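# Carry tube rack through self-closing door to desk

## Task

Move the tube rack from the counter, through the door that swings shut by itself, onto the desk, using either robot or both. Done only if: the rack stands upright on the desk; each tube sits all the way down in a hole; the door is closed at the end; neither the rack nor any tube ever touched the floor; the grippers have released the rack and the robots have backed away; and no robot fell over or was left leaning.

## Robot and tools

Robots. Two identical Hello Robot Stretch 4 units, r1 and r2. Each has an omni-wheel base, a lift riding a mast, an arm that telescopes straight ahead, a wrist with yaw, pitch and roll, and a two-finger gripper. Each stands about 1.6 m tall; its base rim lies within 0.23 m of the base origin. Cameras per robot: r1_head_camera, r1_head_left_camera, r1_head_right_camera, r1_wrist_camera, and the same names with r2. A loose object may occasionally get nudged by an outside push.

Frames. Base frame: origin on the floor below the base centre, x ahead, y to the left, z up. hand_pose is reported in it: a fixed point between the open fingertips; with all wrist joints at 0 its axes line up with the base frame. The printed hand position may be somewhat wrong. Odometry frame: where the base frame was at scene start. Each robot reports only in its own frames, so relative placement of the two robots must be judged from images, lidar_m and wrist_depth_mm.

execute_actions. Arguments: "actions", a list holding one action or none (empty just returns state and pictures), and optional "cameras", a list of camera names or "all" (omitted or null means all, [] means none, an unknown name rejects the call). An action is an object keyed "r1" and/or "r2"; each robot gets its own entry. Inside an entry: "base", "joints", or both, plus optional "pace" and "contact_limits"; or only "end_of_arm".
- base: exactly one key, a relative move from where the base last measured itself. translate_m: straight drive in metres, positive forward, -2 to 2. strafe_m: sideways metres, positive left, -2 to 2. rotate_rad: spin in place in radians, positive counter-clockwise seen from above, -3.2 to 3.2.
- joints: absolute targets by name (not offsets). lift_m 0 to 1.2 m; arm_m 0 to 0.55 m extension; wrist_yaw_rad -1.134 to 4.276 (0 ahead, positive left, 3.14 stowed back, above 3.4 the arm may obstruct); wrist_pitch_rad -1.117 to 4.259 (0 level, 1.57 pointing down); wrist_roll_rad -1.117 to 4.259 (0 fingers level, positive clockwise viewed from behind the gripper); gripper_m -0.038 to 0.141 m fingertip gap (below 0 the fingers squeeze each other). Done tolerances: ±0.004 for lift, arm, gripper; ±0.02 yaw and roll; ±0.05 pitch. A joint target past its range is clipped and reported; any other bad value or unknown key rejects the call and nothing moves.
- pace: "slow", "default", "fast", "max". Base speeds 0.1/0.3/0.4/0.6 m/s and 1/2/3/4 rad/s; with lift above 0.2 these drop toward 0.3 m/s and 1 rad/s at lift 1.2.
- contact_limits: {"arm_m": value}, 0 (lightest) to 0.75 (hardest), default 0.5; how hard the arm may push before halting.
- end_of_arm: "enable_torque" revives wrist or gripper motors that switched off; they then hold position.
Everything in an action starts at once. Anything omitted may keep driving toward an earlier target without the status showing it. An action runs at most 15 s. If a result reports a stop, later calls in the same reply are skipped. Unfolding at start: lift_m 0.4 with wrist_yaw_rad 0 in one action.

wait: {"seconds": 0 to 10}; commands nothing and returns state and images. zoom_image: {"camera", "region": [x0,y0,x1,y1]} pixel box from the top-left, at most 504 by 504, on a camera in the latest full result. finished_scene: {"scene": n}; final, reports success.

Result lines. base_status and joint_status: how each motion ended. "done" for the base means the wheels turned the commanded amount, slipping included. "off_target": resting short and possibly still pushing. "contact_stop_at_<key>": blocked by contact; that part goes slack (a slack lift can sag under load, slack wheels can roll). "limit_stop_at_<name>": a built-in limit stopped it; "limit_stop_at_own_body" means self-collision, more likely with pitch below -0.2 and roll below -0.4 or above 4; you may move away from the body. "limit_stop_at_tilt": lean beyond 6 degrees, lift, arm and wheels go slack until upright. "torque_fault": a wrist or gripper motor overloaded and went limp until enable_torque. After these stops the old target is dropped. on_its_own lists uncommanded behaviour; "held at" is the held target, not the position. lidar_m: 12 distances in metres for 30 degree sectors, first straight ahead, counter-clockwise (4th left, 7th back, 10th right); "-" is nothing seen or closer than 0.25 m; glass, thin legs and much behind may be missed; the other robot is visible. wrist_depth_mm: 7x7 grid from top left, 100 to 2000 mm, "-" unknown. base_odometry counts wheel turns; heading -3.142 to 3.142, positive left. If turned_by_wheels and turned_by_imu differ by more than about 0.1 rad, a bump or slip happened. base_tilt in degrees, forward and right positive, with a fixed bias up to about 1.5. motor_effort: percent of max, positive toward higher joint values, peak in brackets, noisy; for wheel_0..2 positive turns the base right.

Gripping. Command a gap smaller than the object; a tighter command squeezes harder and pulls the object in; neither the reading nor "done" proves a grasp, but a firm squeeze shifts gripper effort. Fingertips pressed on a surface can jam; raise the lift.

Avoid: robots pressing or crashing into each other (driving on once bases touch is a hard press and ends the run); driving or turning with over 1 kg held and arm_m above 0.2, especially fast; strong pushes or pulls with a high gripper or high contact limit; loads over about 2 kg in a level gripper; joint carrying, since two robots' travel can differ by about 3 cm per metre and tip one; drops, slams and the rack or tubes reaching the floor.

Each tool is called after "Request:" in YAML: its name, and indented under it one key for each argument.

## Session

I'll start by looking at the current state and all camera images.

Request:
execute_actions:
  actions: []

Scene clock: 0.00 s.
r1.base_odometry: x=+0.000 y=+0.000 heading=+0.000 (m, m, rad; r1's odometry frame)
r1.turned_by_wheels: +0.000 (rad since the last result)
r1.turned_by_imu: +0.000 (rad since the last result)
r1.base_tilt: forward=-0.5 right=+0.7 (deg)
r1.lidar_m: 2.35 2.17 1.86 1.36 1.27 1.32 1.79 1.83 1.89 2.55 1.20 1.24
r1.base_status: not commanded
r1.joint_positions: lift_m=+0.128 arm_m=+0.000 wrist_yaw_rad=+3.146 wrist_pitch_rad=-0.006 wrist_roll_rad=+0.009 gripper_m=+0.057
r1.joint_status: not commanded
r1.motor_effort: lift_m=+20 arm_m=+0 wrist_yaw_rad=-2 wrist_pitch_rad=-7 wrist_roll_rad=+0 gripper_m=-4 wheel_0=+0 wheel_1=+0 wheel_2=+1 (%)
r1.hand_pose: x=-0.1183 y=+0.0861 z=+0.3083 quat_wxyz=(-0.002, +0.003, +0.004, +1.000) (m; r1's base frame)
r1.wrist_depth_mm: - 143 218 - 1921 1464 1160 / - 113 140 - 1863 1430 1160 / - 109 138 - 1921 1397 1138 / - 119 141 - 1808 1397 1160 / 141 139 1921 - 1863 1397 1138 / 216 1366 1255 1464 1308 1308 1138 / 216 891 788 831 788 917 917
r2.base_odometry: x=+0.000 y=+0.000 heading=+0.000 (m, m, rad; r2's odometry frame)
r2.turned_by_wheels: +0.000 (rad since the last result)
r2.turned_by_imu: +0.000 (rad since the last result)
r2.base_tilt: forward=+0.2 right=-0.2 (deg)
r2.lidar_m: 1.28 1.78 1.87 1.96 2.64 1.18 1.26 2.15 2.06 2.14 2.13 1.23
r2.base_status: not commanded
r2.joint_positions: lift_m=+0.199 arm_m=+0.000 wrist_yaw_rad=+3.120 wrist_pitch_rad=-0.008 wrist_roll_rad=+0.005 gripper_m=+0.057
r2.joint_status: not commanded
r2.motor_effort: lift_m=+19 arm_m=-1 wrist_yaw_rad=+0 wrist_pitch_rad=-9 wrist_roll_rad=+0 gripper_m=-3 wheel_0=+0 wheel_1=+0 wheel_2=+0 (%)
r2.hand_pose: x=-0.1158 y=+0.0937 z=+0.3790 quat_wxyz=(+0.011, +0.004, +0.003, +1.000) (m; r2's base frame)
r2.wrist_depth_mm: - 140 - - - - - / - 129 278 - - - - / - 126 185 - - - - / 114 141 300 - 1618 - - / 1756 - - - 1336 - - / 1138 1281 196 1308 198 1308 1281 / 842 854 917 122 891 866 904
pictures: r1_head_camera, r1_head_left_camera, r1_head_right_camera, r1_wrist_camera, r2_head_camera, r2_head_left_camera, r2_head_right_camera, r2_wrist_camera
Images, in order (width x height): r1_head_camera 420x560, r1_head_left_camera 420x672, r1_head_right_camera 420x672, r1_wrist_camera 616x392, r2_head_camera 420x560, r2_head_left_camera 420x672, r2_head_right_camera 420x672, r2_wrist_camera 616x392.

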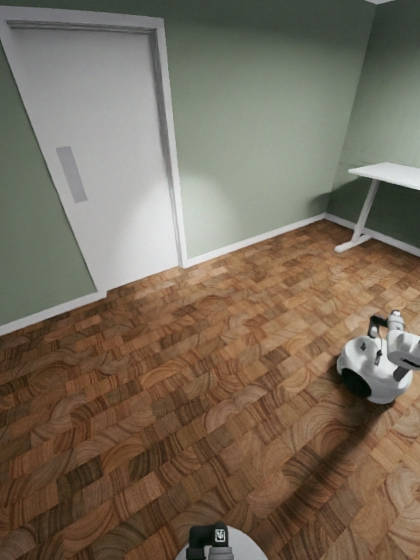

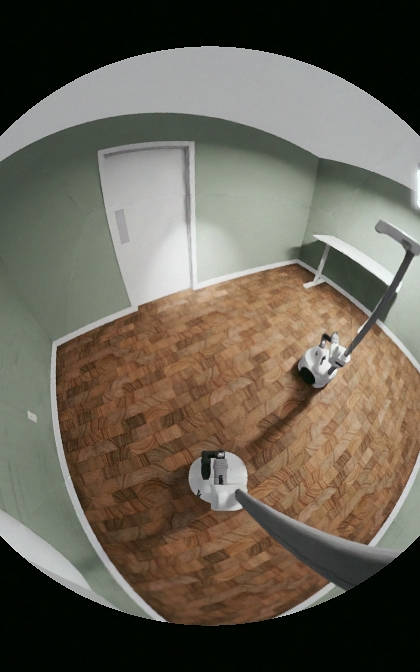

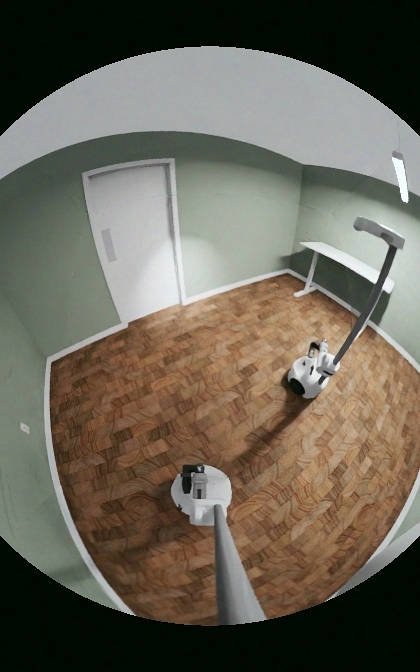

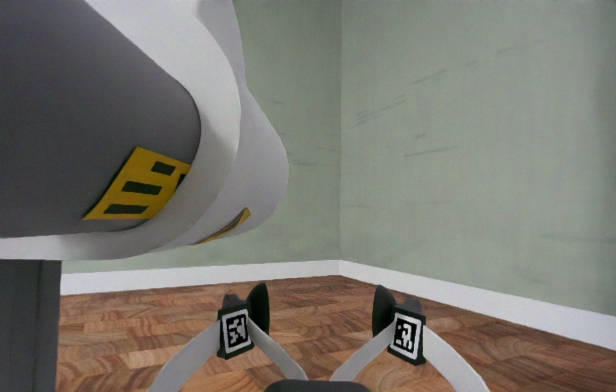

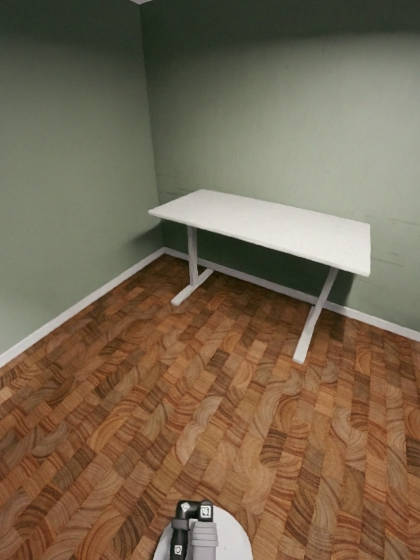

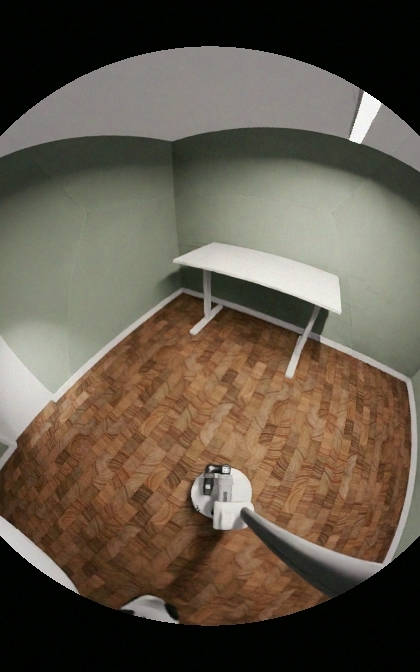

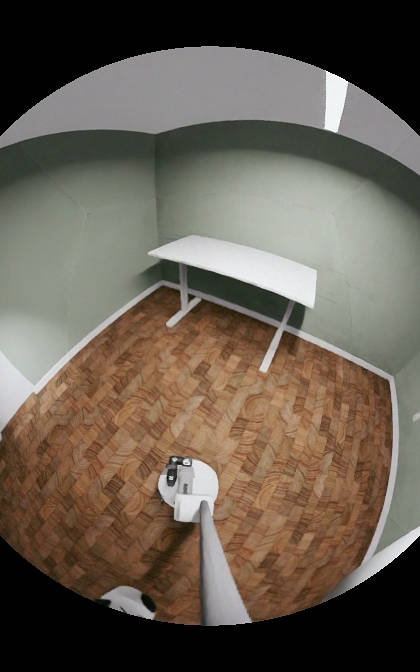

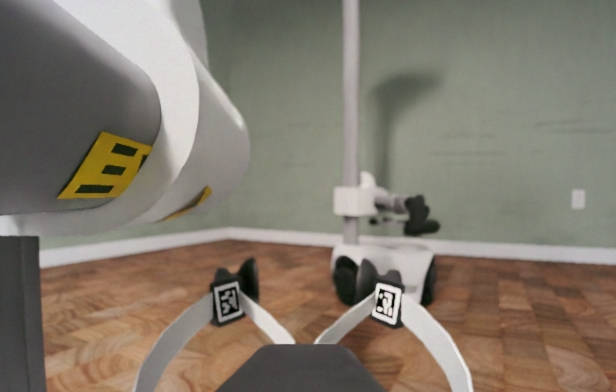

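Request:
execute_actions:
  actions:
    - {"r1": {"base": {"rotate_rad": 0.56}, "pace": "fast"}, "r2": {"base": {"rotate_rad": 1.05}, "pace": "fast"}}
  cameras: ["r1_head_camera", "r1_head_left_camera", "r2_head_camera"]

Scene clock: 34.30 s.
r1.base_odometry: x=+0.000 y=+0.000 heading=+0.560 (m, m, rad; r1's odometry frame)
r1.turned_by_wheels: +0.560 (rad since the last result)
r1.turned_by_imu: +0.553 (rad since the last result)
r1.base_tilt: forward=-0.4 right=+0.8 (deg)
r1.lidar_m: 2.16 1.82 1.32 1.27 1.35 1.85 1.82 1.92 2.64 1.21 1.26 2.33
r1.base_status: done
r1.joint_positions: lift_m=+0.128 arm_m=+0.000 wrist_yaw_rad=+3.146 wrist_pitch_rad=-0.006 wrist_roll_rad=+0.009 gripper_m=+0.057
r1.joint_status: not commanded
r1.motor_effort: lift_m=+20(19) arm_m=+0(0) wrist_yaw_rad=-2(2) wrist_pitch_rad=-7(6) wrist_roll_rad=+1(0) gripper_m=-3(5) wheel_0=+0(6) wheel_1=+0(6) wheel_2=+1(6) (%)
r1.hand_pose: x=-0.1183 y=+0.0861 z=+0.3083 quat_wxyz=(-0.002, +0.003, +0.004, +1.000) (m; r1's base frame)
r1.wrist_depth_mm: - 142 219 - 1921 1863 1863 / - 113 140 1921 1863 1863 1808 / - 109 138 1983 1863 1808 1808 / - 119 141 1863 1921 1863 1863 / 141 139 1863 1863 1863 1863 1808 / 216 1397 1255 1430 1281 1464 1464 / 217 878 788 842 788 917 931
r2.base_odometry: x=+0.000 y=+0.000 heading=+1.050 (m, m, rad; r2's odometry frame)
r2.turned_by_wheels: +1.050 (rad since the last result)
r2.turned_by_imu: +1.058 (rad since the last result)
r2.base_tilt: forward=+0.2 right=-0.3 (deg)
r2.lidar_m: 1.88 1.95 2.66 1.19 1.22 2.20 2.07 2.14 2.15 1.23 1.31 1.77
r2.base_status: done
r2.joint_positions: lift_m=+0.199 arm_m=+0.000 wrist_yaw_rad=+3.120 wrist_pitch_rad=-0.008 wrist_roll_rad=+0.005 gripper_m=+0.057
r2.joint_status: not commanded
r2.motor_effort: lift_m=+19(19) arm_m=-1(1) wrist_yaw_rad=+0(0) wrist_pitch_rad=-9(9) wrist_roll_rad=+1(0) gripper_m=-2(4) wheel_0=+0(6) wheel_1=+0(5) wheel_2=+0(8) (%)
r2.hand_pose: x=-0.1158 y=+0.0937 z=+0.3790 quat_wxyz=(+0.011, +0.004, +0.003, +1.000) (m; r2's base frame)
r2.wrist_depth_mm: - 141 - - - - - / - 129 279 - - - - / - 127 185 - - - - / 114 141 298 - - - - / 1756 - - - - - - / 1138 1255 196 1336 197 1308 1281 / 831 854 917 121 891 866 904
pictures: r1_head_camera, r1_head_left_camera, r2_head_camera
Images, in order (width x height): r1_head_camera 420x560, r1_head_left_camera 420x672, r2_head_camera 420x560.

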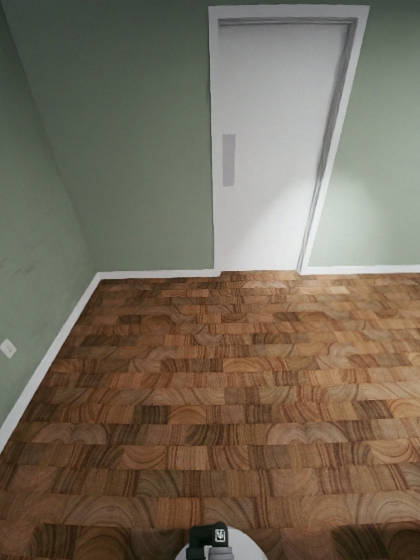

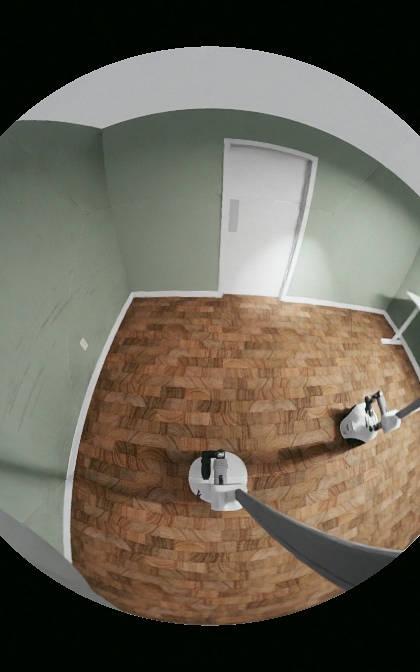

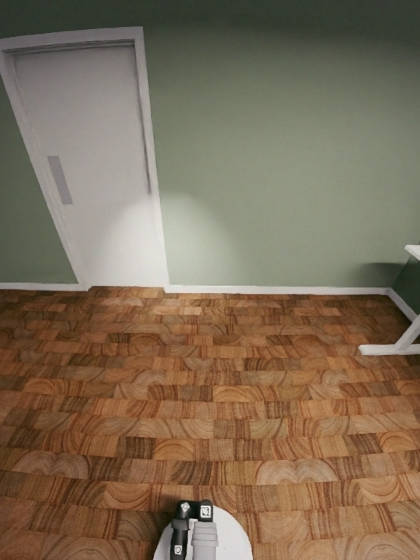

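Request:
zoom_image:
  camera: "r1_head_camera"
  region: [60, 200, 420, 320]

Request:
zoom_image:
  camera: "r2_head_camera"
  region: [0, 220, 420, 340]

Region (60, 200, 420, 320) of r1_head_camera's 420x560 image, scaled by 1.400, with more detail than that image has.

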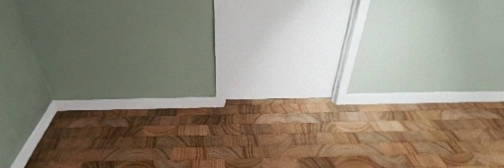

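Region (0, 220, 420, 340) of r2_head_camera's 420x560 image, scaled by 1.200, with more detail than that image has; it fills the top 144 rows of this view, and the rest is white.

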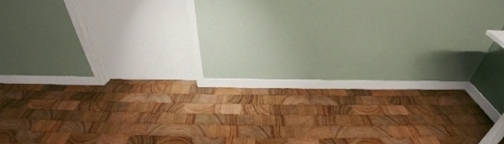

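Request:
execute_actions:
  actions:
    - {"r1": {"base": {"strafe_m": -0.42}, "pace": "fast"}}
  cameras: []

Request:
execute_actions:
  actions:
    - {"r1": {"base": {"translate_m": 1.55}, "pace": "max"}}
  cameras: ["r1_head_camera", "r1_head_left_camera", "r1_head_right_camera", "r2_head_camera"]

Scene clock: 78.43 s.
r1.base_odometry: x=+0.223 y=-0.356 heading=+0.560 (m, m, rad; r1's odometry frame)
r1.turned_by_wheels: +0.000 (rad since the last result)
r1.turned_by_imu: -0.002 (rad since the last result)
r1.base_tilt: forward=-0.3 right=+0.7 (deg)
r1.lidar_m: 2.18 2.25 1.77 1.68 1.77 1.93 1.83 1.91 2.66 0.78 0.81 2.24
r1.base_status: done
r1.joint_positions: lift_m=+0.128 arm_m=+0.000 wrist_yaw_rad=+3.146 wrist_pitch_rad=-0.006 wrist_roll_rad=+0.009 gripper_m=+0.057
r1.joint_status: not commanded
r1.motor_effort: lift_m=+19(20) arm_m=+0(1) wrist_yaw_rad=+0(1) wrist_pitch_rad=-7(7) wrist_roll_rad=+0(0) gripper_m=-5(3) wheel_0=+0(12) wheel_1=-1(11) wheel_2=+0(0) (%)
r1.hand_pose: x=-0.1183 y=+0.0861 z=+0.3083 quat_wxyz=(-0.002, +0.003, +0.004, +1.000) (m; r1's base frame)
r1.wrist_depth_mm: - 142 219 - 1983 1863 1863 / - 113 140 1921 1921 1863 1808 / - 109 138 1921 1863 1921 1808 / - 119 141 1863 1921 1863 1808 / 141 139 1921 1863 1808 1808 1808 / 216 1397 1255 1397 1281 1464 1464 / 217 891 788 842 788 917 931
r2.base_odometry: x=+0.000 y=+0.000 heading=+1.050 (m, m, rad; r2's odometry frame)
r2.turned_by_wheels: +0.000 (rad since the last result)
r2.turned_by_imu: -0.001 (rad since the last result)
r2.base_tilt: forward=+0.3 right=-0.2 (deg)
r2.lidar_m: 1.90 1.92 2.61 0.78 0.80 2.15 2.06 2.14 2.14 1.22 1.27 1.77
r2.base_status: not commanded
r2.joint_positions: lift_m=+0.199 arm_m=+0.000 wrist_yaw_rad=+3.120 wrist_pitch_rad=-0.008 wrist_roll_rad=+0.005 gripper_m=+0.057
r2.joint_status: not commanded
r2.motor_effort: lift_m=+20(20) arm_m=-1(1) wrist_yaw_rad=+0(1) wrist_pitch_rad=-8(8) wrist_roll_rad=+0(1) gripper_m=-4(5) wheel_0=+0(0) wheel_1=+0(0) wheel_2=+0(0) (%)
r2.hand_pose: x=-0.1158 y=+0.0937 z=+0.3790 quat_wxyz=(+0.011, +0.004, +0.003, +1.000) (m; r2's base frame)
r2.wrist_depth_mm: - 140 - - - - - / - 129 277 - - - - / - 126 185 - - - - / 114 141 298 - - - - / 1756 - - - - - - / 1138 1308 195 1336 198 1308 1281 / 831 854 917 121 891 878 904
pictures: none
No camera images: the call's "cameras" was empty. Leave "cameras" out to get every camera's image.

Scene clock: 82.57 s.
r1.base_odometry: x=+1.536 y=+0.468 heading=+0.560 (m, m, rad; r1's odometry frame)
r1.turned_by_wheels: +0.000 (rad since the last result)
r1.turned_by_imu: +0.004 (rad since the last result)
r1.base_tilt: forward=-0.5 right=+0.5 (deg)
r1.lidar_m: 0.68 0.69 0.89 1.66 1.76 2.40 3.45 1.42 2.37 2.29 0.88 0.71
r1.base_status: done
r1.joint_positions: lift_m=+0.128 arm_m=+0.000 wrist_yaw_rad=+3.146 wrist_pitch_rad=-0.006 wrist_roll_rad=+0.009 gripper_m=+0.057
r1.joint_status: not commanded
r1.motor_effort: lift_m=+20(20) arm_m=+0(0) wrist_yaw_rad=-2(1) wrist_pitch_rad=-6(6) wrist_roll_rad=+1(0) gripper_m=-2(3) wheel_0=-1(6) wheel_1=+0(6) wheel_2=+0(13) (%)
r1.hand_pose: x=-0.1183 y=+0.0861 z=+0.3083 quat_wxyz=(-0.002, +0.003, +0.004, +1.000) (m; r1's base frame)
r1.wrist_depth_mm: - 142 219 - - - - / - 113 140 - - - - / - 109 138 - - - - / - 119 141 - - - - / 141 139 - - - - - / 216 1397 1255 1464 1281 1464 1464 / 217 891 778 831 788 917 917
r2.base_odometry: x=+0.000 y=+0.000 heading=+1.050 (m, m, rad; r2's odometry frame)
r2.turned_by_wheels: +0.000 (rad since the last result)
r2.turned_by_imu: -0.001 (rad since the last result)
r2.base_tilt: forward=+0.2 right=-0.2 (deg)
r2.lidar_m: 1.90 1.39 1.53 2.67 2.73 2.18 2.05 2.13 2.12 1.23 1.28 1.76
r2.base_status: not commanded
r2.joint_positions: lift_m=+0.199 arm_m=+0.000 wrist_yaw_rad=+3.120 wrist_pitch_rad=-0.008 wrist_roll_rad=+0.005 gripper_m=+0.057
r2.joint_status: not commanded
r2.motor_effort: lift_m=+19(19) arm_m=-1(1) wrist_yaw_rad=+0(0) wrist_pitch_rad=-8(8) wrist_roll_rad=-1(0) gripper_m=-4(4) wheel_0=-1(1) wheel_1=+0(0) wheel_2=+0(0) (%)
r2.hand_pose: x=-0.1158 y=+0.0937 z=+0.3790 quat_wxyz=(+0.011, +0.004, +0.003, +1.000) (m; r2's base frame)
r2.wrist_depth_mm: - 140 - - - - - / - 129 279 - - - - / - 127 185 - - - - / 114 141 300 - - - - / 1756 - - - - - - / 1138 1308 196 1336 197 1308 1308 / 842 842 904 121 891 866 904
pictures: r1_head_camera, r1_head_left_camera, r1_head_right_camera, r2_head_camera
Images, in order (width x height): r1_head_camera 420x560, r1_head_left_camera 420x672, r1_head_right_camera 420x672, r2_head_camera 420x560.

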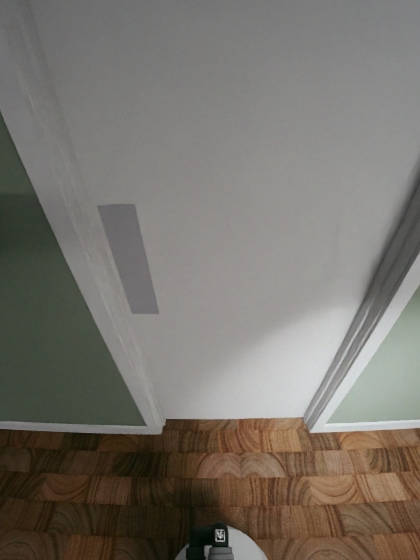

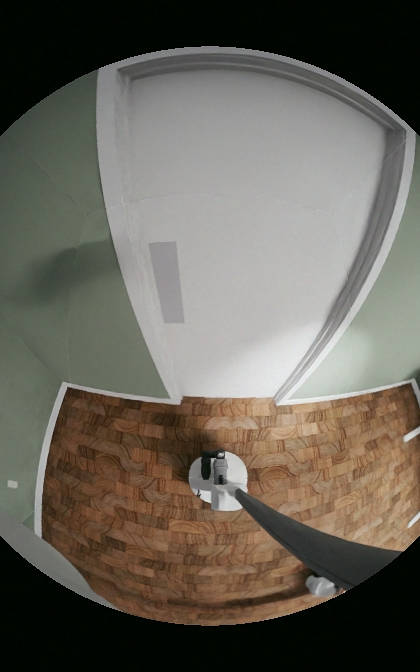

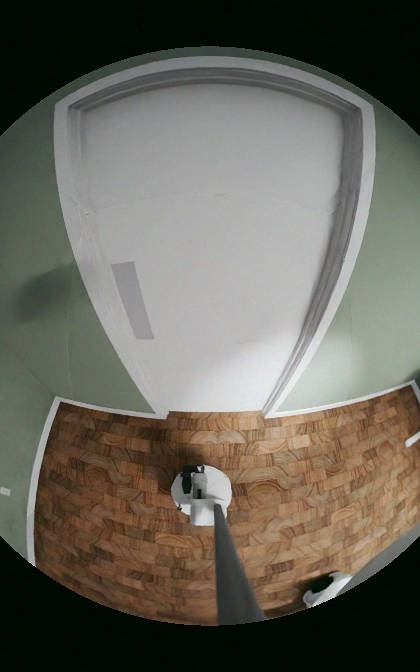

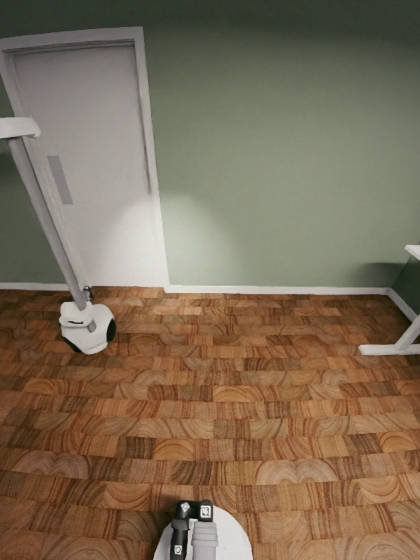

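Request:
execute_actions:
  actions:
    - {"r1": {"base": {"translate_m": 0.41}, "pace": "default"}, "r2": {"base": {"strafe_m": 0.92}, "pace": "max"}}
  cameras: ["r1_head_camera", "r1_head_left_camera", "r2_head_camera"]

Scene clock: 122.50 s.
r1.base_odometry: x=+1.884 y=+0.685 heading=+0.560 (m, m, rad; r1's odometry frame)
r1.turned_by_wheels: +0.000 (rad since the last result)
r1.turned_by_imu: +0.000 (rad since the last result)
r1.base_tilt: forward=-0.5 right=+0.5 (deg)
r1.lidar_m: 0.27 0.29 0.39 0.91 1.75 2.41 1.46 4.01 2.37 0.84 0.40 0.29
r1.base_status: done
r1.joint_positions: lift_m=+0.128 arm_m=+0.000 wrist_yaw_rad=+3.146 wrist_pitch_rad=-0.006 wrist_roll_rad=+0.009 gripper_m=+0.057
r1.joint_status: not commanded
r1.motor_effort: lift_m=+20(19) arm_m=+0(0) wrist_yaw_rad=-2(2) wrist_pitch_rad=-6(7) wrist_roll_rad=+0(1) gripper_m=-4(3) wheel_0=-1(4) wheel_1=-1(6) wheel_2=+1(9) (%)
r1.hand_pose: x=-0.1183 y=+0.0861 z=+0.3083 quat_wxyz=(-0.002, +0.003, +0.004, +1.000) (m; r1's base frame)
r1.wrist_depth_mm: - 142 219 - - - - / - 113 140 - - - - / - 109 138 - - - - / - 118 141 1808 - - - / 141 139 - 1661 - - - / 216 1397 1255 1430 1281 1464 1499 / 216 878 778 842 788 904 904
r2.base_odometry: x=-0.798 y=+0.458 heading=+1.050 (m, m, rad; r2's odometry frame)
r2.turned_by_wheels: +0.000 (rad since the last result)
r2.turned_by_imu: -0.003 (rad since the last result)
r2.base_tilt: forward=+0.3 right=-0.2 (deg)
r2.lidar_m: 1.46 1.92 1.81 1.72 1.81 2.20 2.09 2.15 2.90 2.16 2.24 1.95
r2.base_status: done
r2.joint_positions: lift_m=+0.199 arm_m=+0.000 wrist_yaw_rad=+3.120 wrist_pitch_rad=-0.008 wrist_roll_rad=+0.005 gripper_m=+0.057
r2.joint_status: not commanded
r2.motor_effort: lift_m=+19(19) arm_m=-1(1) wrist_yaw_rad=+0(0) wrist_pitch_rad=-9(9) wrist_roll_rad=+0(2) gripper_m=-4(4) wheel_0=-1(17) wheel_1=+0(11) wheel_2=+0(1) (%)
r2.hand_pose: x=-0.1158 y=+0.0937 z=+0.3790 quat_wxyz=(+0.011, +0.004, +0.003, +1.000) (m; r2's base frame)
r2.wrist_depth_mm: - 140 - - - - - / - 129 279 - - - - / - 127 186 - - - - / 114 141 298 - - - - / 1756 - - - - - - / 1138 1281 196 1308 198 1308 1281 / 831 854 917 122 891 878 917
pictures: r1_head_camera, r1_head_left_camera, r2_head_camera
Images, in order (width x height): r1_head_camera 420x560, r1_head_left_camera 420x672, r2_head_camera 420x560.

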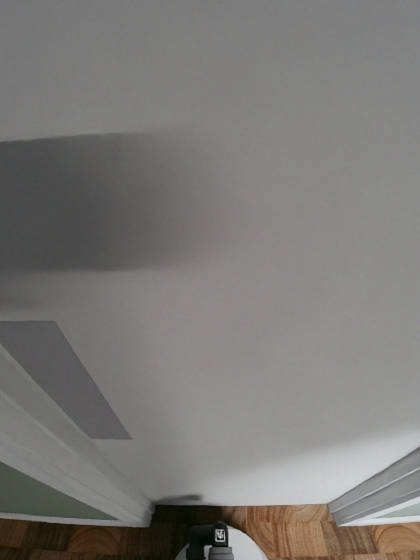

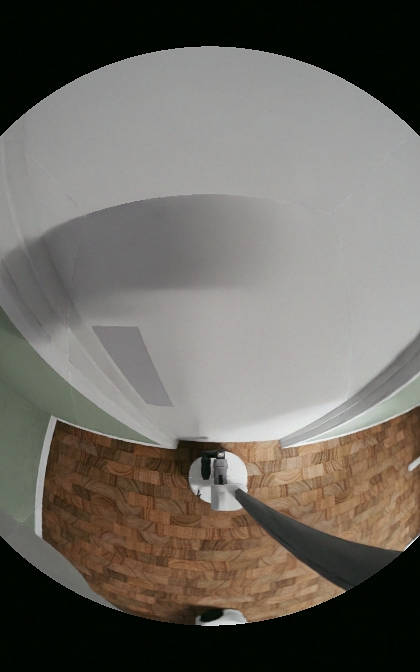

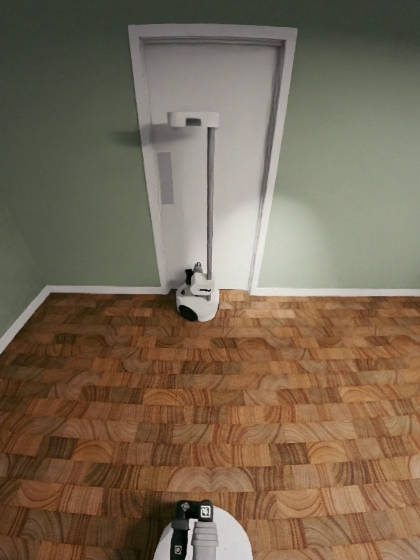

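Request:
execute_actions:
  actions:
    - {"r1": {"base": {"translate_m": 0.2}, "pace": "slow"}, "r2": {"base": {"translate_m": 0.6}, "pace": "fast"}}
  cameras: ["r1_head_camera", "r1_head_left_camera", "r2_head_camera"]

Scene clock: 129.20 s.
r1.base_odometry: x=+2.053 y=+0.791 heading=+0.559 (m, m, rad; r1's odometry frame)
r1.turned_by_wheels: +0.000 (rad since the last result)
r1.turned_by_imu: +0.005 (rad since the last result)
r1.base_tilt: forward=-0.5 right=+0.6 (deg)
r1.lidar_m: - 0.25 0.32 0.32 1.73 2.42 1.06 4.19 2.38 0.44 0.25 0.25
r1.base_status: done
r1.joint_positions: lift_m=+0.128 arm_m=+0.000 wrist_yaw_rad=+3.146 wrist_pitch_rad=-0.006 wrist_roll_rad=+0.009 gripper_m=+0.057
r1.joint_status: not commanded
r1.motor_effort: lift_m=+19(20) arm_m=+0(0) wrist_yaw_rad=-1(1) wrist_pitch_rad=-7(7) wrist_roll_rad=+0(0) gripper_m=+0(4) wheel_0=+8(19) wheel_1=+7(15) wheel_2=-20(21) (%)
r1.hand_pose: x=-0.1183 y=+0.0862 z=+0.3084 quat_wxyz=(-0.002, +0.003, +0.004, +1.000) (m; r1's base frame)
r1.wrist_depth_mm: - 142 219 - - - - / - 113 140 - - - - / - 109 138 - - - - / - 119 141 1464 - - - / 141 139 1464 - - - - / 216 1397 1182 1182 1281 1464 1499 / 216 891 778 831 788 917 931
r2.base_odometry: x=-0.499 y=+0.978 heading=+1.050 (m, m, rad; r2's odometry frame)
r2.turned_by_wheels: +0.000 (rad since the last result)
r2.turned_by_imu: -0.005 (rad since the last result)
r2.base_tilt: forward=+0.2 right=-0.2 (deg)
r2.lidar_m: 1.06 1.19 1.77 1.75 1.82 2.41 2.71 2.78 2.24 2.13 1.90 1.32
r2.base_status: done
r2.joint_positions: lift_m=+0.199 arm_m=+0.000 wrist_yaw_rad=+3.120 wrist_pitch_rad=-0.008 wrist_roll_rad=+0.005 gripper_m=+0.057
r2.joint_status: not commanded
r2.motor_effort: lift_m=+20(19) arm_m=-1(1) wrist_yaw_rad=+0(0) wrist_pitch_rad=-7(9) wrist_roll_rad=-1(0) gripper_m=-7(4) wheel_0=-2(1) wheel_1=+0(11) wheel_2=+0(11) (%)
r2.hand_pose: x=-0.1158 y=+0.0937 z=+0.3790 quat_wxyz=(+0.011, +0.004, +0.003, +1.000) (m; r2's base frame)
r2.wrist_depth_mm: - 140 - - - - - / - 129 278 - - - - / - 127 185 - - - - / 114 141 298 - - - - / 1756 - - - - - - / 1160 1281 195 1336 198 1308 1308 / 842 866 904 121 878 866 904
pictures: r1_head_camera, r1_head_left_camera, r2_head_camera
Images, in order (width x height): r1_head_camera 420x560, r1_head_left_camera 420x672, r2_head_camera 420x560.

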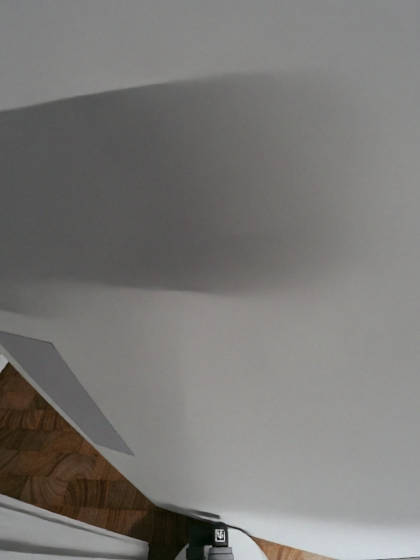

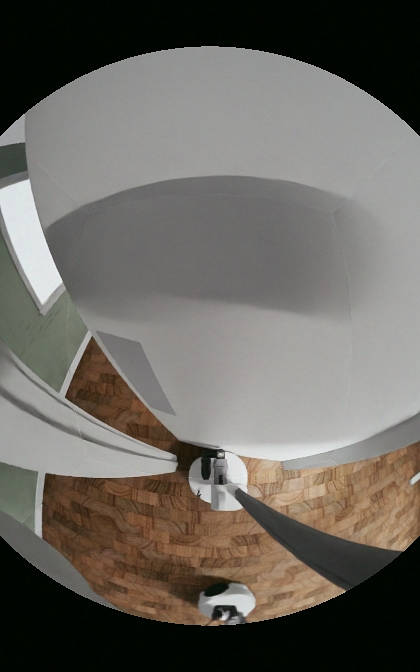

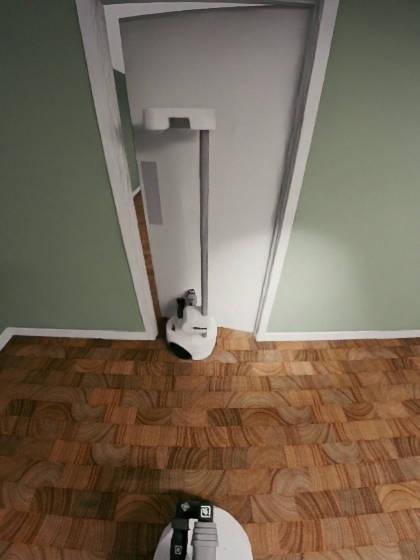

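Request:
execute_actions:
  actions:
    - {"r1": {"base": {"translate_m": 0.72}, "pace": "default"}}
  cameras: ["r1_head_camera", "r1_head_left_camera", "r1_head_right_camera", "r2_head_camera"]

Scene clock: 151.07 s.
r1.base_odometry: x=+2.663 y=+1.173 heading=+0.559 (m, m, rad; r1's odometry frame)
r1.turned_by_wheels: +0.000 (rad since the last result)
r1.turned_by_imu: -0.001 (rad since the last result)
r1.base_tilt: forward=-0.4 right=+0.5 (deg)
r1.lidar_m: 4.04 2.29 1.67 1.63 0.78 0.63 1.78 0.59 0.27 0.25 2.97 0.25
r1.base_status: done
r1.joint_positions: lift_m=+0.128 arm_m=+0.000 wrist_yaw_rad=+3.146 wrist_pitch_rad=-0.006 wrist_roll_rad=+0.009 gripper_m=+0.057
r1.joint_status: not commanded
r1.motor_effort: lift_m=+19(19) arm_m=+0(0) wrist_yaw_rad=+0(1) wrist_pitch_rad=-7(7) wrist_roll_rad=+0(0) gripper_m=-3(6) wheel_0=+6(17) wheel_1=-4(13) wheel_2=-5(31) (%)
r1.hand_pose: x=-0.1183 y=+0.0862 z=+0.3084 quat_wxyz=(-0.002, +0.003, +0.004, +1.000) (m; r1's base frame)
r1.wrist_depth_mm: - 143 219 - - 661 654 / - 113 140 - - 654 647 / - 109 138 - - 647 640 / - 118 141 - - 640 640 / 141 139 - - - 634 627 / 216 1366 1255 1430 1308 634 627 / 217 878 778 842 788 621 627
r2.base_odometry: x=-0.499 y=+0.978 heading=+1.050 (m, m, rad; r2's odometry frame)
r2.turned_by_wheels: +0.000 (rad since the last result)
r2.turned_by_imu: -0.001 (rad since the last result)
r2.base_tilt: forward=+0.3 right=-0.3 (deg)
r2.lidar_m: 1.40 1.34 1.75 1.74 1.83 2.42 2.69 2.80 2.28 2.14 1.91 1.32
r2.base_status: not commanded
r2.joint_positions: lift_m=+0.199 arm_m=+0.000 wrist_yaw_rad=+3.120 wrist_pitch_rad=-0.008 wrist_roll_rad=+0.005 gripper_m=+0.057
r2.joint_status: not commanded
r2.motor_effort: lift_m=+19(19) arm_m=-1(1) wrist_yaw_rad=-1(0) wrist_pitch_rad=-8(8) wrist_roll_rad=+0(1) gripper_m=-6(5) wheel_0=-1(2) wheel_1=+0(0) wheel_2=+0(0) (%)
r2.hand_pose: x=-0.1158 y=+0.0937 z=+0.3790 quat_wxyz=(+0.011, +0.004, +0.003, +1.000) (m; r2's base frame)
r2.wrist_depth_mm: - 140 - - - - - / - 129 278 - - - - / - 127 185 - - - - / 114 141 298 - - - - / 1756 - - - - - - / 1138 1281 195 1336 198 1366 1308 / 842 842 891 122 904 891 917
pictures: r1_head_camera, r1_head_left_camera, r1_head_right_camera, r2_head_camera
Images, in order (width x height): r1_head_camera 420x560, r1_head_left_camera 420x672, r1_head_right_camera 420x672, r2_head_camera 420x560.

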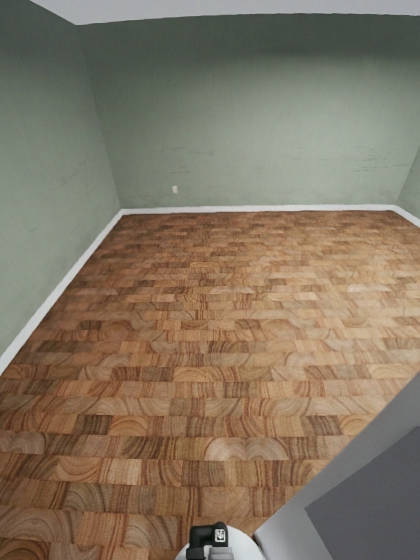

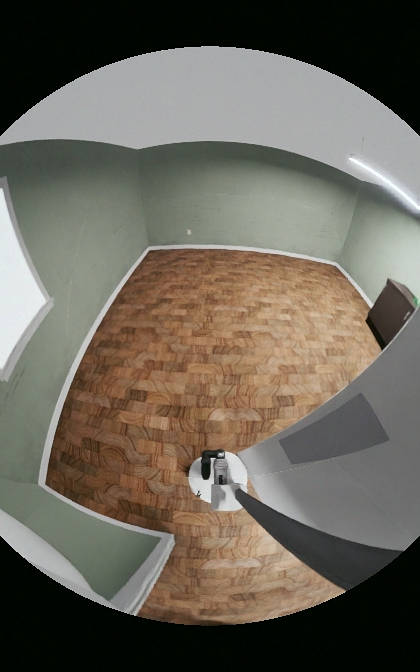

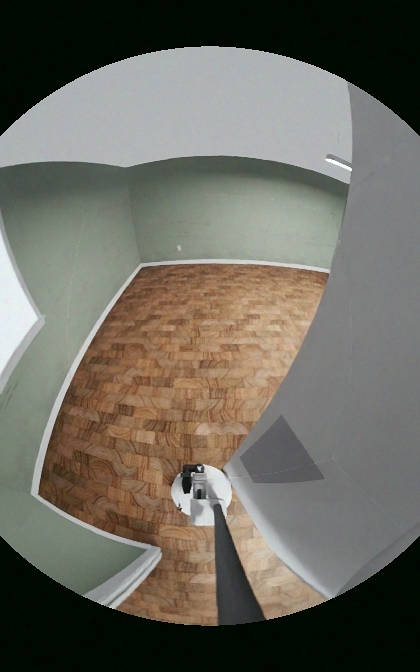

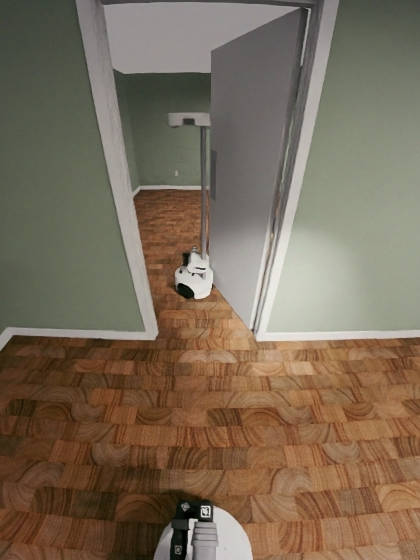

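Request:
execute_actions:
  actions:
    - {"r1": {"base": {"strafe_m": -0.33}, "pace": "default"}, "r2": {"base": {"translate_m": 0.7}, "pace": "fast"}}
  cameras: ["r1_head_left_camera", "r1_head_right_camera", "r2_head_camera"]

Scene clock: 168.13 s.
r1.base_odometry: x=+2.838 y=+0.893 heading=+0.559 (m, m, rad; r1's odometry frame)
r1.turned_by_wheels: +0.000 (rad since the last result)
r1.turned_by_imu: +0.000 (rad since the last result)
r1.base_tilt: forward=-0.7 right=+0.7 (deg)
r1.lidar_m: 4.01 2.75 2.00 1.95 0.85 0.90 1.10 0.27 0.25 - 0.25 0.30
r1.base_status: done
r1.joint_positions: lift_m=+0.128 arm_m=+0.000 wrist_yaw_rad=+3.146 wrist_pitch_rad=-0.006 wrist_roll_rad=+0.009 gripper_m=+0.057
r1.joint_status: not commanded
r1.motor_effort: lift_m=+19(19) arm_m=+0(1) wrist_yaw_rad=-2(1) wrist_pitch_rad=-7(6) wrist_roll_rad=+0(0) gripper_m=-6(4) wheel_0=+2(21) wheel_1=-4(15) wheel_2=+0(9) (%)
r1.hand_pose: x=-0.1183 y=+0.0862 z=+0.3084 quat_wxyz=(-0.002, +0.003, +0.004, +1.000) (m; r1's base frame)
r1.wrist_depth_mm: - 142 219 - - - - / - 113 140 - - - - / - 109 138 - - - - / - 119 141 - - - - / 141 139 - - - - - / 216 504 647 1229 1160 1464 1499 / 216 480 778 842 788 917 917
r2.base_odometry: x=-0.151 y=+1.585 heading=+1.050 (m, m, rad; r2's odometry frame)
r2.turned_by_wheels: +0.000 (rad since the last result)
r2.turned_by_imu: -0.005 (rad since the last result)
r2.base_tilt: forward=+0.2 right=-0.2 (deg)
r2.lidar_m: 1.08 0.73 0.81 1.77 1.85 2.44 3.44 3.49 2.28 2.12 0.86 0.68
r2.base_status: done
r2.joint_positions: lift_m=+0.199 arm_m=+0.000 wrist_yaw_rad=+3.120 wrist_pitch_rad=-0.008 wrist_roll_rad=+0.005 gripper_m=+0.057
r2.joint_status: not commanded
r2.motor_effort: lift_m=+19(19) arm_m=-1(1) wrist_yaw_rad=-1(0) wrist_pitch_rad=-8(8) wrist_roll_rad=-1(2) gripper_m=-5(3) wheel_0=-2(2) wheel_1=-1(12) wheel_2=+2(13) (%)
r2.hand_pose: x=-0.1158 y=+0.0937 z=+0.3790 quat_wxyz=(+0.011, +0.004, +0.003, +1.000) (m; r2's base frame)
r2.wrist_depth_mm: - 141 - - - - - / - 129 277 - - - - / - 127 185 - - - - / 114 141 298 - - - - / 1708 - - - - - - / 1138 1281 196 1336 198 1336 1281 / 831 854 904 122 891 878 904
pictures: r1_head_left_camera, r1_head_right_camera, r2_head_camera
Images, in order (width x height): r1_head_left_camera 420x672, r1_head_right_camera 420x672, r2_head_camera 420x560.

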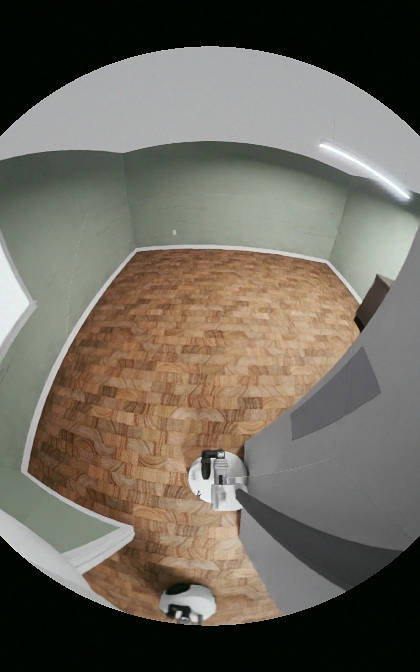

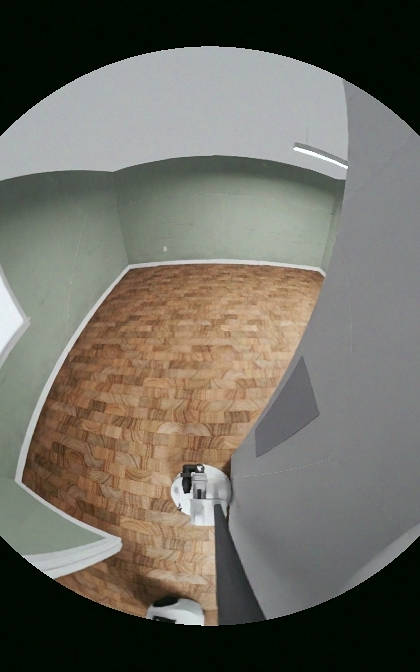

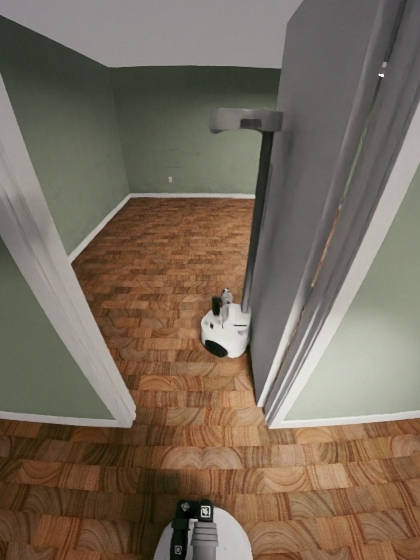

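Request:
execute_actions:
  actions:
    - {"r1": {"base": {"strafe_m": -0.12}, "pace": "slow"}, "r2": {"base": {"strafe_m": 0.11}, "pace": "default"}}
  cameras: ["r1_head_left_camera", "r1_head_right_camera", "r2_head_camera"]

Scene clock: 189.50 s.
r1.base_odometry: x=+2.193 y=+1.117 heading=+1.431 (m, m, rad; r1's odometry frame)
r1.turned_by_wheels: +0.872 (rad since the last result)
r1.turned_by_imu: +0.775 (rad since the last result)
r1.base_tilt: forward=-0.6 right=+0.7 (deg)
r1.lidar_m: 1.51 1.38 0.44 0.25 0.25 0.75 - 0.38 0.25 - 4.39 2.66
r1.base_status: strafe_m contact_stop (by the wheels' count: +0.672 of -0.120)
r1.joint_positions: lift_m=+0.128 arm_m=+0.000 wrist_yaw_rad=+3.146 wrist_pitch_rad=-0.006 wrist_roll_rad=+0.009 gripper_m=+0.057
r1.joint_status: not commanded
r1.on_its_own: the wheels are slack since a contact_stop
r1.motor_effort: lift_m=+19(20) arm_m=+0(0) wrist_yaw_rad=-2(5) wrist_pitch_rad=-6(7) wrist_roll_rad=+0(0) gripper_m=-3(0) wheel_0=+0(25) wheel_1=+0(35) wheel_2=+1(6) (%)
r1.hand_pose: x=-0.1183 y=+0.0861 z=+0.3083 quat_wxyz=(-0.002, +0.003, +0.004, +1.000) (m; r1's base frame)
r1.wrist_depth_mm: - 143 220 - - 1078 193 / - 113 140 - - 1078 191 / - 109 138 - - 1008 190 / - 119 141 - - 768 189 / 141 139 - - - 976 189 / 216 842 1255 1464 820 750 187 / 216 778 778 831 778 202 186
r2.base_odometry: x=-0.246 y=+1.640 heading=+1.050 (m, m, rad; r2's odometry frame)
r2.turned_by_wheels: +0.000 (rad since the last result)
r2.turned_by_imu: -0.002 (rad since the last result)
r2.base_tilt: forward=+0.2 right=-0.3 (deg)
r2.lidar_m: 0.81 0.67 0.83 1.66 1.75 2.35 3.44 3.51 2.40 2.24 0.84 0.76
r2.base_status: done
r2.joint_positions: lift_m=+0.199 arm_m=+0.000 wrist_yaw_rad=+3.120 wrist_pitch_rad=-0.008 wrist_roll_rad=+0.005 gripper_m=+0.057
r2.joint_status: not commanded
r2.motor_effort: lift_m=+19(19) arm_m=-1(1) wrist_yaw_rad=+0(0) wrist_pitch_rad=-8(8) wrist_roll_rad=-1(1) gripper_m=-4(4) wheel_0=+2(7) wheel_1=+0(9) wheel_2=+1(2) (%)
r2.hand_pose: x=-0.1158 y=+0.0937 z=+0.3790 quat_wxyz=(+0.011, +0.004, +0.003, +1.000) (m; r2's base frame)
r2.wrist_depth_mm: - 140 - - - - - / - 129 279 - - - - / - 127 186 - - - - / 114 141 297 - - - - / 1756 - - - - - 1863 / 1138 1308 195 1308 198 1336 1281 / 831 854 917 122 904 891 904
pictures: r1_head_left_camera, r1_head_right_camera, r2_head_camera
Images, in order (width x height): r1_head_left_camera 420x672, r1_head_right_camera 420x672, r2_head_camera 420x560.

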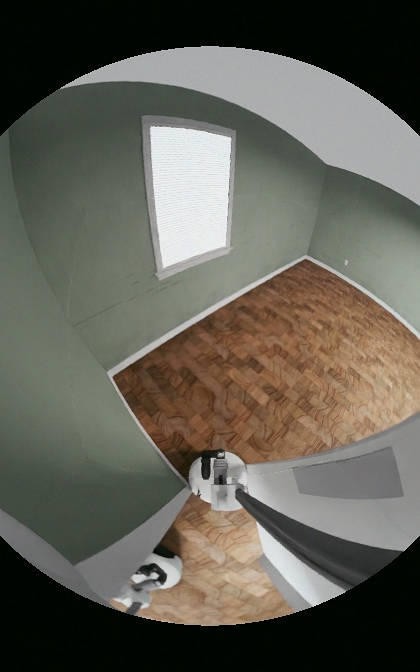

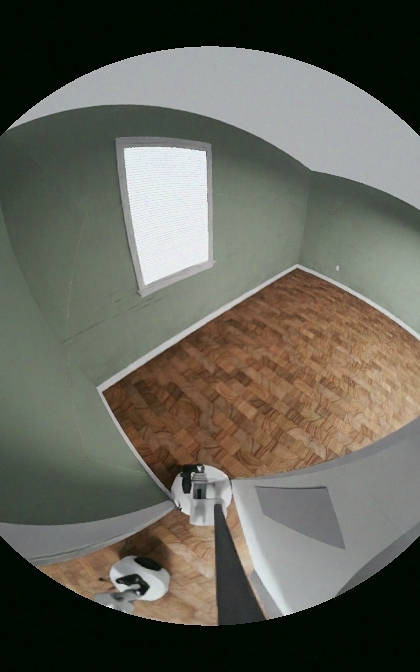

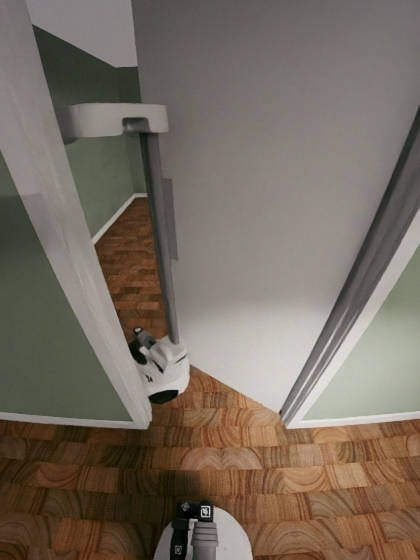

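Request:
execute_actions:
  actions:
    - {"r1": {"base": {"translate_m": 0.6}, "pace": "default"}, "r2": {"base": {"translate_m": 0.36}, "pace": "default"}}
  cameras: ["r1_head_left_camera", "r1_head_right_camera", "r2_head_camera"]

Scene clock: 201.67 s.
r1.base_odometry: x=+2.276 y=+1.712 heading=+1.431 (m, m, rad; r1's odometry frame)
r1.turned_by_wheels: +0.000 (rad since the last result)
r1.turned_by_imu: +0.001 (rad since the last result)
r1.base_tilt: forward=-0.6 right=+0.8 (deg)
r1.lidar_m: 1.03 0.93 0.92 0.72 0.61 0.61 0.63 1.29 3.20 4.49 3.97 1.80
r1.base_status: done
r1.joint_positions: lift_m=+0.128 arm_m=+0.000 wrist_yaw_rad=+3.146 wrist_pitch_rad=-0.006 wrist_roll_rad=+0.009 gripper_m=+0.057
r1.joint_status: not commanded
r1.motor_effort: lift_m=+19(20) arm_m=+0(0) wrist_yaw_rad=-2(3) wrist_pitch_rad=-7(7) wrist_roll_rad=+0(0) gripper_m=-5(5) wheel_0=+0(12) wheel_1=-2(3) wheel_2=+0(11) (%)
r1.hand_pose: x=-0.1183 y=+0.0861 z=+0.3083 quat_wxyz=(-0.002, +0.003, +0.004, +1.000) (m; r1's base frame)
r1.wrist_depth_mm: - 143 219 820 788 647 554 / - 113 140 866 778 647 554 / - 109 138 809 768 640 544 / - 119 141 798 768 634 544 / 141 139 1118 854 759 627 544 / 216 1397 1138 831 699 621 539 / 216 878 778 732 683 597 535
r2.base_odometry: x=-0.067 y=+1.952 heading=+1.050 (m, m, rad; r2's odometry frame)
r2.turned_by_wheels: +0.000 (rad since the last result)
r2.turned_by_imu: -0.003 (rad since the last result)
r2.base_tilt: forward=+0.2 right=-0.2 (deg)
r2.lidar_m: 0.35 0.39 0.42 0.79 1.77 2.30 3.82 3.88 2.38 1.06 0.46 0.35
r2.base_status: done
r2.joint_positions: lift_m=+0.199 arm_m=+0.000 wrist_yaw_rad=+3.120 wrist_pitch_rad=-0.008 wrist_roll_rad=+0.005 gripper_m=+0.057
r2.joint_status: not commanded
r2.motor_effort: lift_m=+19(19) arm_m=-1(1) wrist_yaw_rad=-1(1) wrist_pitch_rad=-8(8) wrist_roll_rad=-1(0) gripper_m=-5(5) wheel_0=+0(4) wheel_1=+0(9) wheel_2=+1(9) (%)
r2.hand_pose: x=-0.1158 y=+0.0937 z=+0.3790 quat_wxyz=(+0.011, +0.004, +0.003, +1.000) (m; r2's base frame)
r2.wrist_depth_mm: - 140 - - - - - / - 129 279 - - - - / - 127 185 - - - - / 114 141 298 - - - - / 1756 - - - - - 1921 / 1138 1308 195 1336 198 1308 1255 / 842 854 891 122 891 878 891
pictures: r1_head_left_camera, r1_head_right_camera, r2_head_camera
Images, in order (width x height): r1_head_left_camera 420x672, r1_head_right_camera 420x672, r2_head_camera 420x560.

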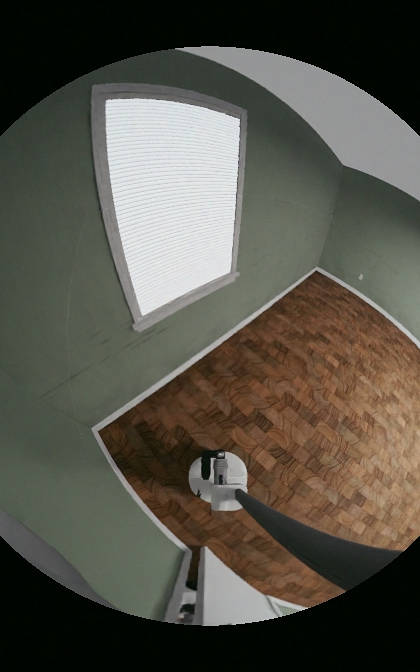

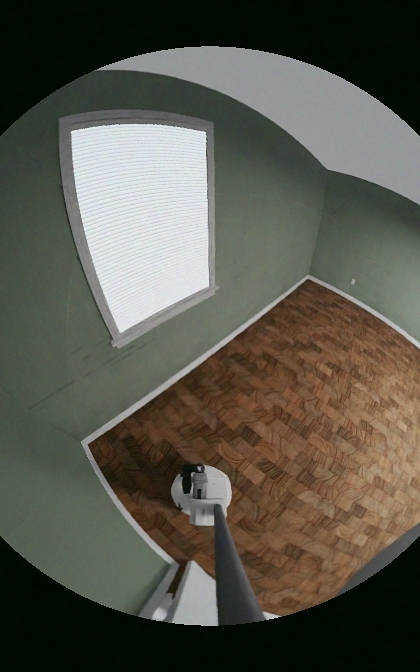

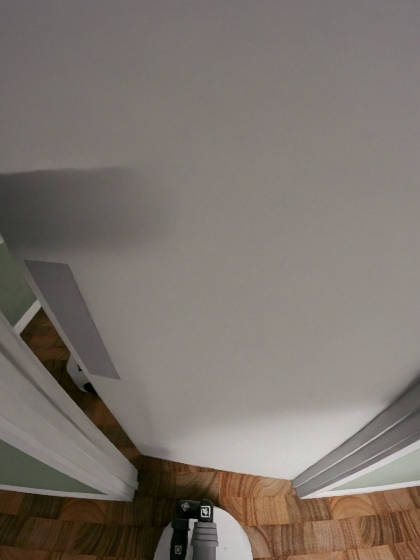

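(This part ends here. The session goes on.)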